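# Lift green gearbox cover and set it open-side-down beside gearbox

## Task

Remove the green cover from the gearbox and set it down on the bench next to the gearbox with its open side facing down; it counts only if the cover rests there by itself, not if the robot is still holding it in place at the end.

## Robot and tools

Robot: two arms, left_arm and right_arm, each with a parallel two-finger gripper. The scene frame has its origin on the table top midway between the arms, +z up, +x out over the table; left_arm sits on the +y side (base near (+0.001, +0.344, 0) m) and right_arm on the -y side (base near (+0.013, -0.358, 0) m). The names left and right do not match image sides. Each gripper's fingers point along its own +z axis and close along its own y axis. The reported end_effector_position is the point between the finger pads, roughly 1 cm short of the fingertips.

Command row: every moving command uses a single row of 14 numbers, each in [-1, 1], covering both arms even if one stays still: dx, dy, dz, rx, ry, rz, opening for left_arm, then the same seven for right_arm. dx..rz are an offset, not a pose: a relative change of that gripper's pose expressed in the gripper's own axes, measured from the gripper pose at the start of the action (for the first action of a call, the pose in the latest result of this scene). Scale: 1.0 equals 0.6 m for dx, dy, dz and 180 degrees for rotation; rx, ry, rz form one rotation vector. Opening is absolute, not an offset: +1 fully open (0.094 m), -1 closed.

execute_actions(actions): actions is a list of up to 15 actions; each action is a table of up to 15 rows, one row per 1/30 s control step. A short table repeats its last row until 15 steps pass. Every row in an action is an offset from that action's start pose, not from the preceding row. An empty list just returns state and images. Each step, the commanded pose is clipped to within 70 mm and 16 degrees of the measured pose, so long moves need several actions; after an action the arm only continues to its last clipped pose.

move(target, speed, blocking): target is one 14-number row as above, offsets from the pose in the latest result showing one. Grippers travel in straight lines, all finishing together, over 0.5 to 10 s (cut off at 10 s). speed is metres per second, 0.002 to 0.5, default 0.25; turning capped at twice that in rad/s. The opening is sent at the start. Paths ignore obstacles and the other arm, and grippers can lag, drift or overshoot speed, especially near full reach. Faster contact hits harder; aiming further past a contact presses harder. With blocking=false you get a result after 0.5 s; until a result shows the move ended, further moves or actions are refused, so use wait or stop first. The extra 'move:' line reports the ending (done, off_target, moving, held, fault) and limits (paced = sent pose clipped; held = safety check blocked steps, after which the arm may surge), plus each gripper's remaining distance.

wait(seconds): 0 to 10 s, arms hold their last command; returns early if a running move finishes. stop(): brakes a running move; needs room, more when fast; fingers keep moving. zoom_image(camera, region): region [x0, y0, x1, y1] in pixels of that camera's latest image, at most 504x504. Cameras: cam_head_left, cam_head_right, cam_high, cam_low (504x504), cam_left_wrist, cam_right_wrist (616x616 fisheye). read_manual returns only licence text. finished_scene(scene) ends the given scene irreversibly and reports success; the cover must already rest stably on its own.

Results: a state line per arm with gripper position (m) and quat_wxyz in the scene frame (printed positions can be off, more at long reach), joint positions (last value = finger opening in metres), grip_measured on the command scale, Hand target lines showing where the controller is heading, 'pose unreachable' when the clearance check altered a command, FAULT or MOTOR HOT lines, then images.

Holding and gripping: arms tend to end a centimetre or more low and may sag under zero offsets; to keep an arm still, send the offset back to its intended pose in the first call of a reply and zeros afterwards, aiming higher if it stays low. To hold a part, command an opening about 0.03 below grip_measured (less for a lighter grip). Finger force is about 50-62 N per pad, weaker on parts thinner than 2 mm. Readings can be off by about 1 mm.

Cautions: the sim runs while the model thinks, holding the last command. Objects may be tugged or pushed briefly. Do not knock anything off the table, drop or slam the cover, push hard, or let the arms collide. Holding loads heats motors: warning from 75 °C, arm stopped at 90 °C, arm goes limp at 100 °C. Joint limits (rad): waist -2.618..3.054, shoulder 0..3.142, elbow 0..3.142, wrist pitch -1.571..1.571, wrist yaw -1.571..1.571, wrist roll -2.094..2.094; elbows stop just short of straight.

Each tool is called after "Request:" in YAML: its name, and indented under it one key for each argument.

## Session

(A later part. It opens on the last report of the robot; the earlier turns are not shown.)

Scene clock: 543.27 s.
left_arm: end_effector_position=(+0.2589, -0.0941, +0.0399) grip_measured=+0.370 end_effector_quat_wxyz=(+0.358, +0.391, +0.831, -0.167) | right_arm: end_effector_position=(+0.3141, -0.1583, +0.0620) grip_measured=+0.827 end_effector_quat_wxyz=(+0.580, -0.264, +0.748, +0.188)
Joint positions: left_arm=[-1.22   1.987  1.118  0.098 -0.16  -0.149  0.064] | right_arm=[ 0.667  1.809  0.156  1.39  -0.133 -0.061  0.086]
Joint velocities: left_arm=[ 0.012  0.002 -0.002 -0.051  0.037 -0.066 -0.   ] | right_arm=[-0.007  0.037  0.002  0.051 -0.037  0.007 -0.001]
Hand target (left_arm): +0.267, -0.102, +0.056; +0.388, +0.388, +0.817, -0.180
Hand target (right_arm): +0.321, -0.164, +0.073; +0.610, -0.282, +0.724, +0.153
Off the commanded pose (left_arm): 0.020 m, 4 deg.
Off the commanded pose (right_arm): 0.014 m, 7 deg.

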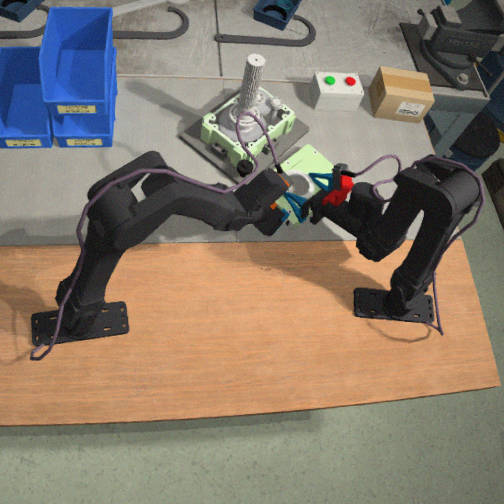

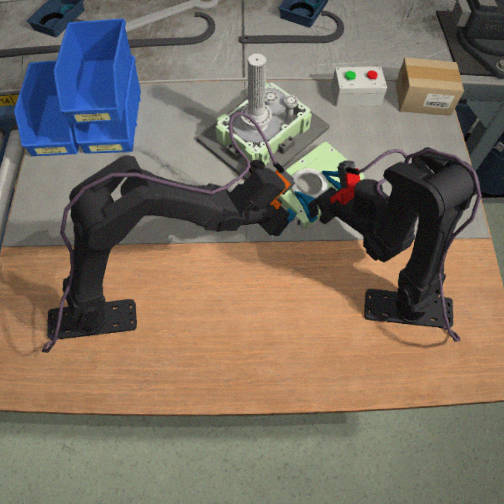

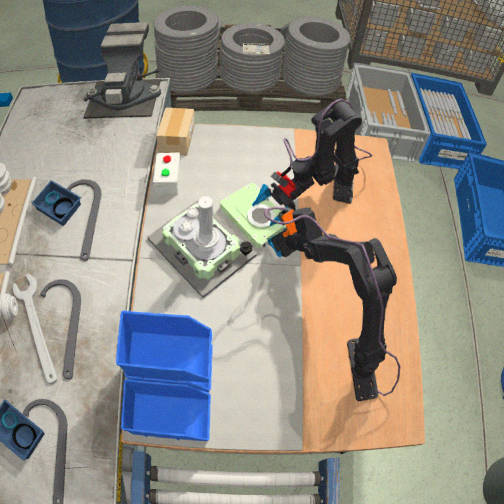

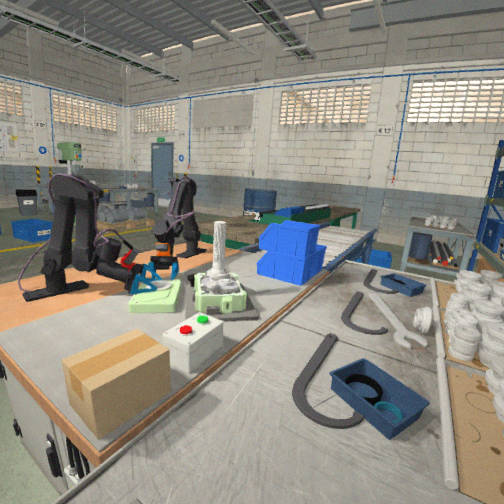

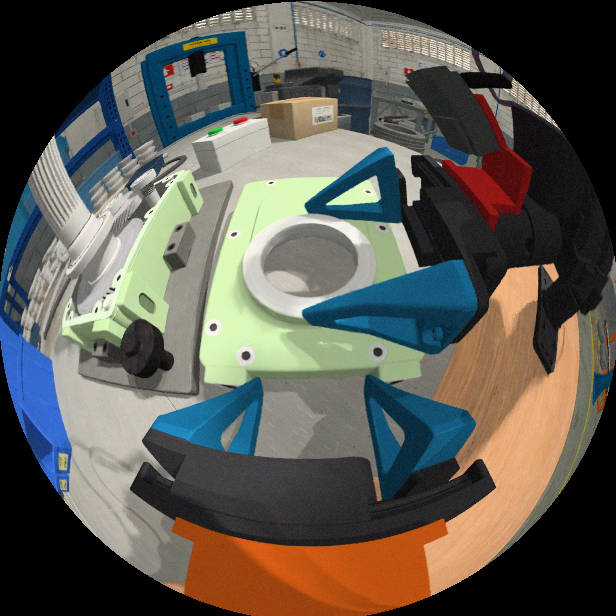

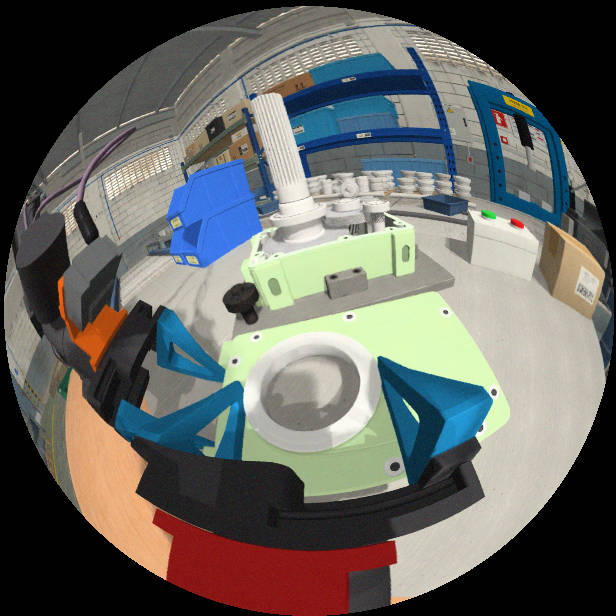

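Request:
execute_actions:
  actions:
    - [[-0.0237,-0.004,0.0057,0,-0.022,0,0.44,-0.004,-0.013,-0.003,0.010,-0.022,-0.028,0.77]]
    - [[-0.0237,-0.004,0.0057,0,-0.018,0,0.44,-0.004,-0.011,-0.003,0.008,-0.016,-0.022,0.77]]
    - [[-0.015,-0.002,0.008,0,-0.012,0,0.44,0.0,-0.006,-0.002,0.004,-0.008,-0.012,0.77]]

Scene clock: 545.37 s.
left_arm: end_effector_position=(+0.2622, -0.0944, +0.0417) grip_measured=+0.370 end_effector_quat_wxyz=(+0.368, +0.398, +0.825, -0.159) | right_arm: end_effector_position=(+0.3149, -0.1602, +0.0638) grip_measured=+0.825 end_effector_quat_wxyz=(+0.599, -0.257, +0.735, +0.190)
Joint positions: left_arm=[-1.22   1.989  1.118  0.111 -0.175 -0.121  0.064] | right_arm=[ 0.663  1.902  0.142  1.545 -0.128 -0.056  0.086]
Joint velocities: left_arm=[-0.022 -0.007  0.002  0.066  0.051 -0.007  0.001] | right_arm=[-0.012 -0.012  0.012  0.007  0.081  0.022 -0.001]
Hand target (left_arm): +0.267, -0.102, +0.045; +0.383, +0.395, +0.818, -0.166
Hand target (right_arm): +0.316, -0.164, +0.064; +0.607, -0.266, +0.728, +0.175
Off the commanded pose (left_arm): 0.010 m, 2 deg.
Off the commanded pose (right_arm): 0.004 m, 3 deg.
joint sent to its limit (right arm) — the command would take joint 4 (wrist pitch) past its upper limit, so that joint was sent only as far as its limit.

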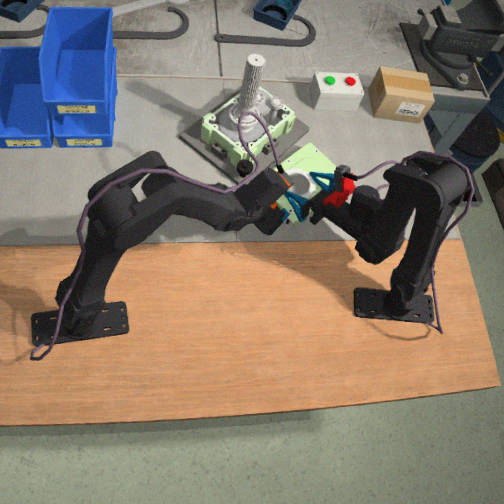

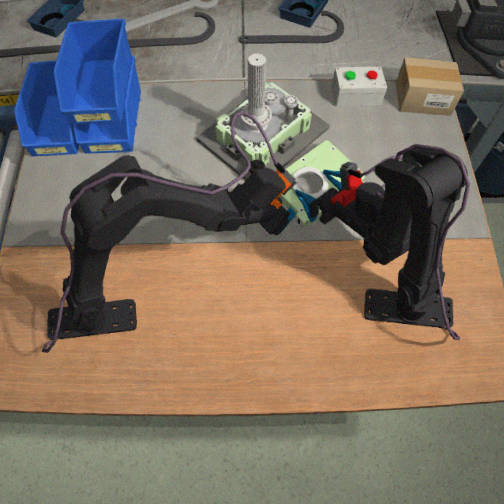

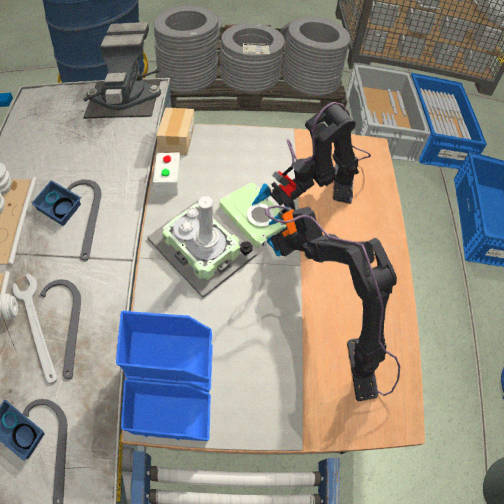

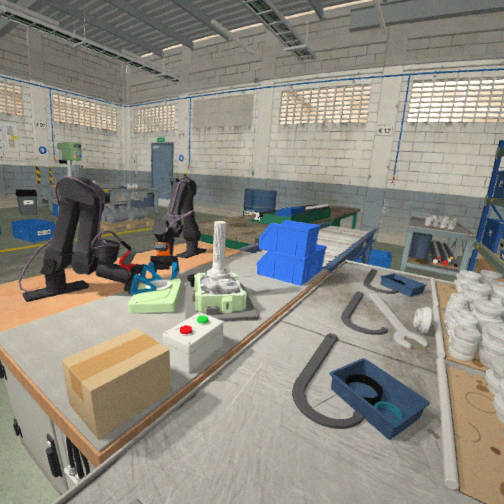

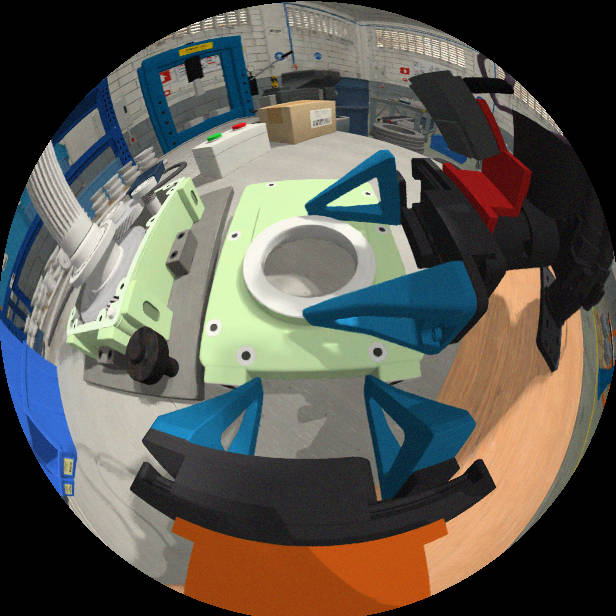

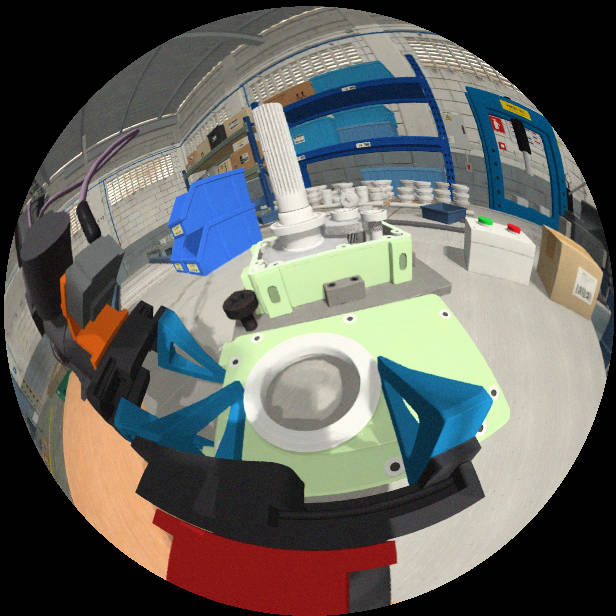

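Request:
zoom_image:
  camera: "cam_low"
  region: [110,250,270,330]

Request:
zoom_image:
  camera: "cam_high"
  region: [190,170,300,270]

Region (110, 250, 270, 330) of cam_low's 504x504 image, scaled by 3.150, with more detail than that image has.

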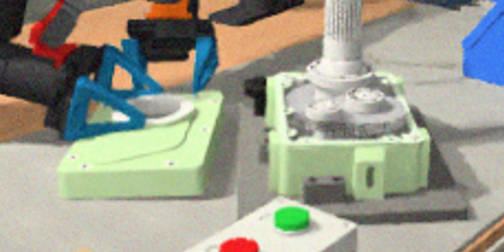

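Region (190, 170, 300, 270) of cam_high's 504x504 image, scaled by 4.582, with more detail than that image has; it fills the top 458 rows of this view, and the rest is white.

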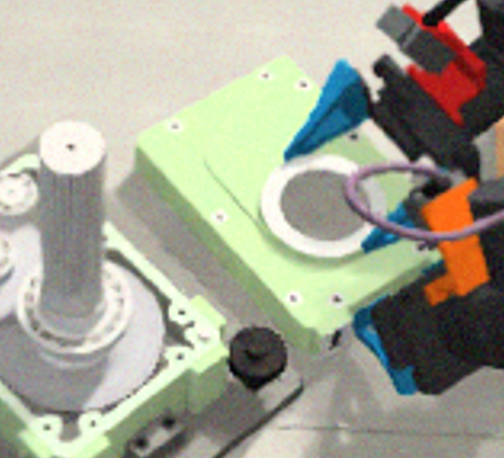

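Request:
execute_actions:
  actions:
    - [[0,0,0,0,0,0,0.0,0,0,0,0,0,0,1.0]]
    - [[0,0,0,0,0,0,0.0,0,0,0,0,0,0,1.0]]
    - [[-0.01,0,-0.06,0,0,0,0.0,-0.07,0,-0.015,0,0.01,0,1.0]]
    - [[-0.02,0,-0.06,0,0,0,0.0,-0.07,0,-0.015,0,0.01,0,1.0]]

Scene clock: 548.00 s.
left_arm: end_effector_position=(+0.2501, -0.0701, +0.1128) grip_measured=+0.002 end_effector_quat_wxyz=(+0.389, +0.388, +0.817, -0.174) | right_arm: end_effector_position=(+0.3104, -0.1628, +0.1494) grip_measured=+1.000 end_effector_quat_wxyz=(+0.595, -0.255, +0.738, +0.191)
Joint positions: left_arm=[-1.22   1.746  1.069 -0.027 -0.178 -0.127  0.047] | right_arm=[ 0.663  1.17   0.255  0.692 -0.128 -0.051  0.094]
Joint velocities: left_arm=[-0.002  0.007  0.002 -0.037 -0.066 -0.022  0.001] | right_arm=[ 0.012 -0.012 -0.012 -0.33   0.007 -0.051  0.   ]
Hand target (left_arm): +0.244, -0.068, +0.109; +0.380, +0.393, +0.821, -0.167
Hand target (right_arm): +0.312, -0.162, +0.150; +0.587, -0.258, +0.744, +0.188
Off the commanded pose (left_arm): 0.008 m, 1 deg.
Off the commanded pose (right_arm): 0.002 m, 1 deg.

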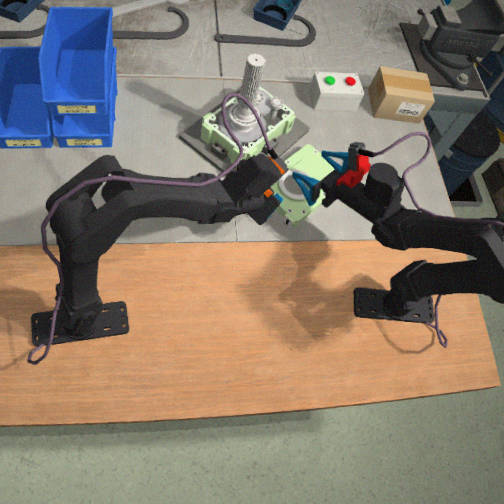

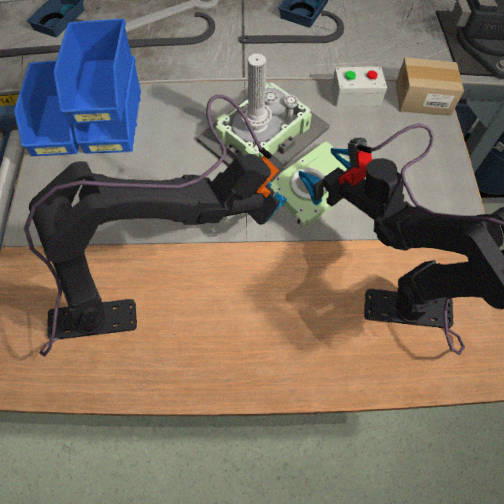

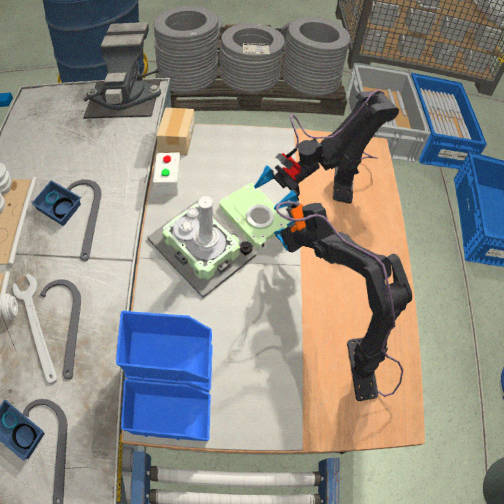

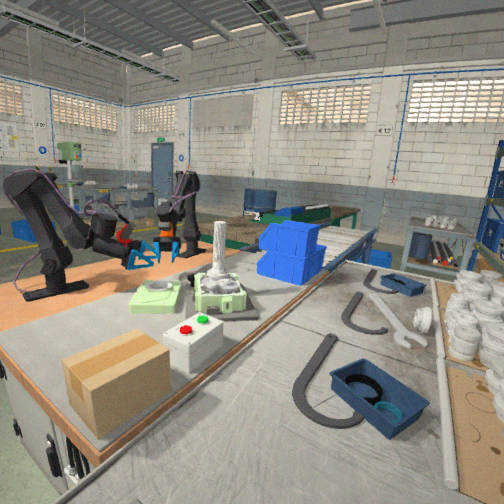

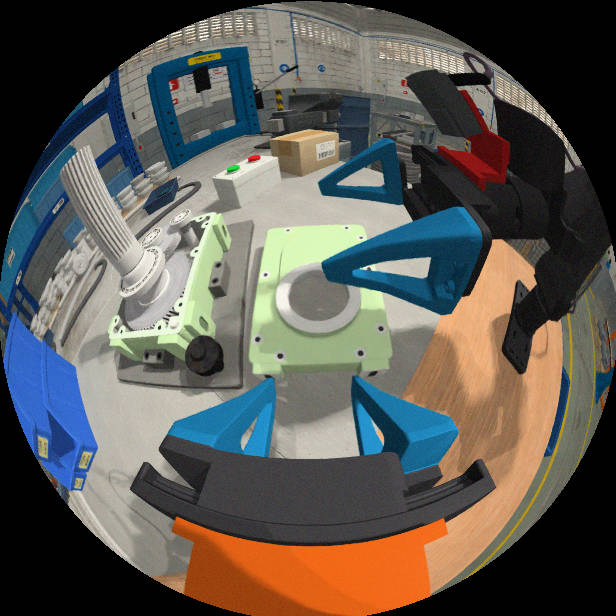

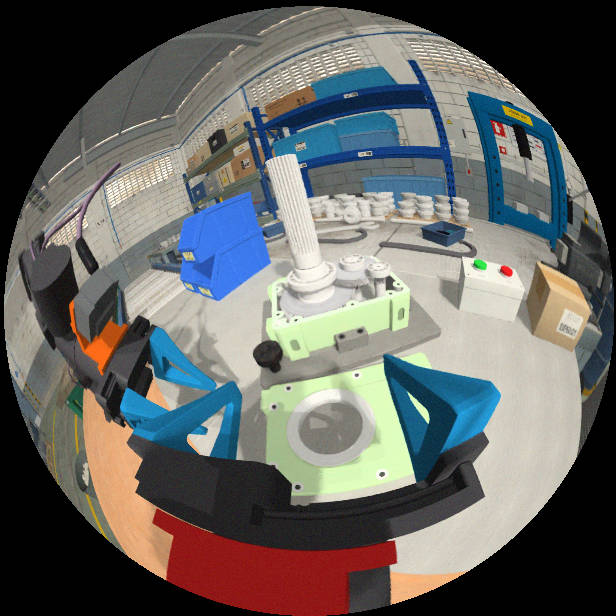

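Request:
finished_scene:
  scene: 1

The scene is finished: the task was done.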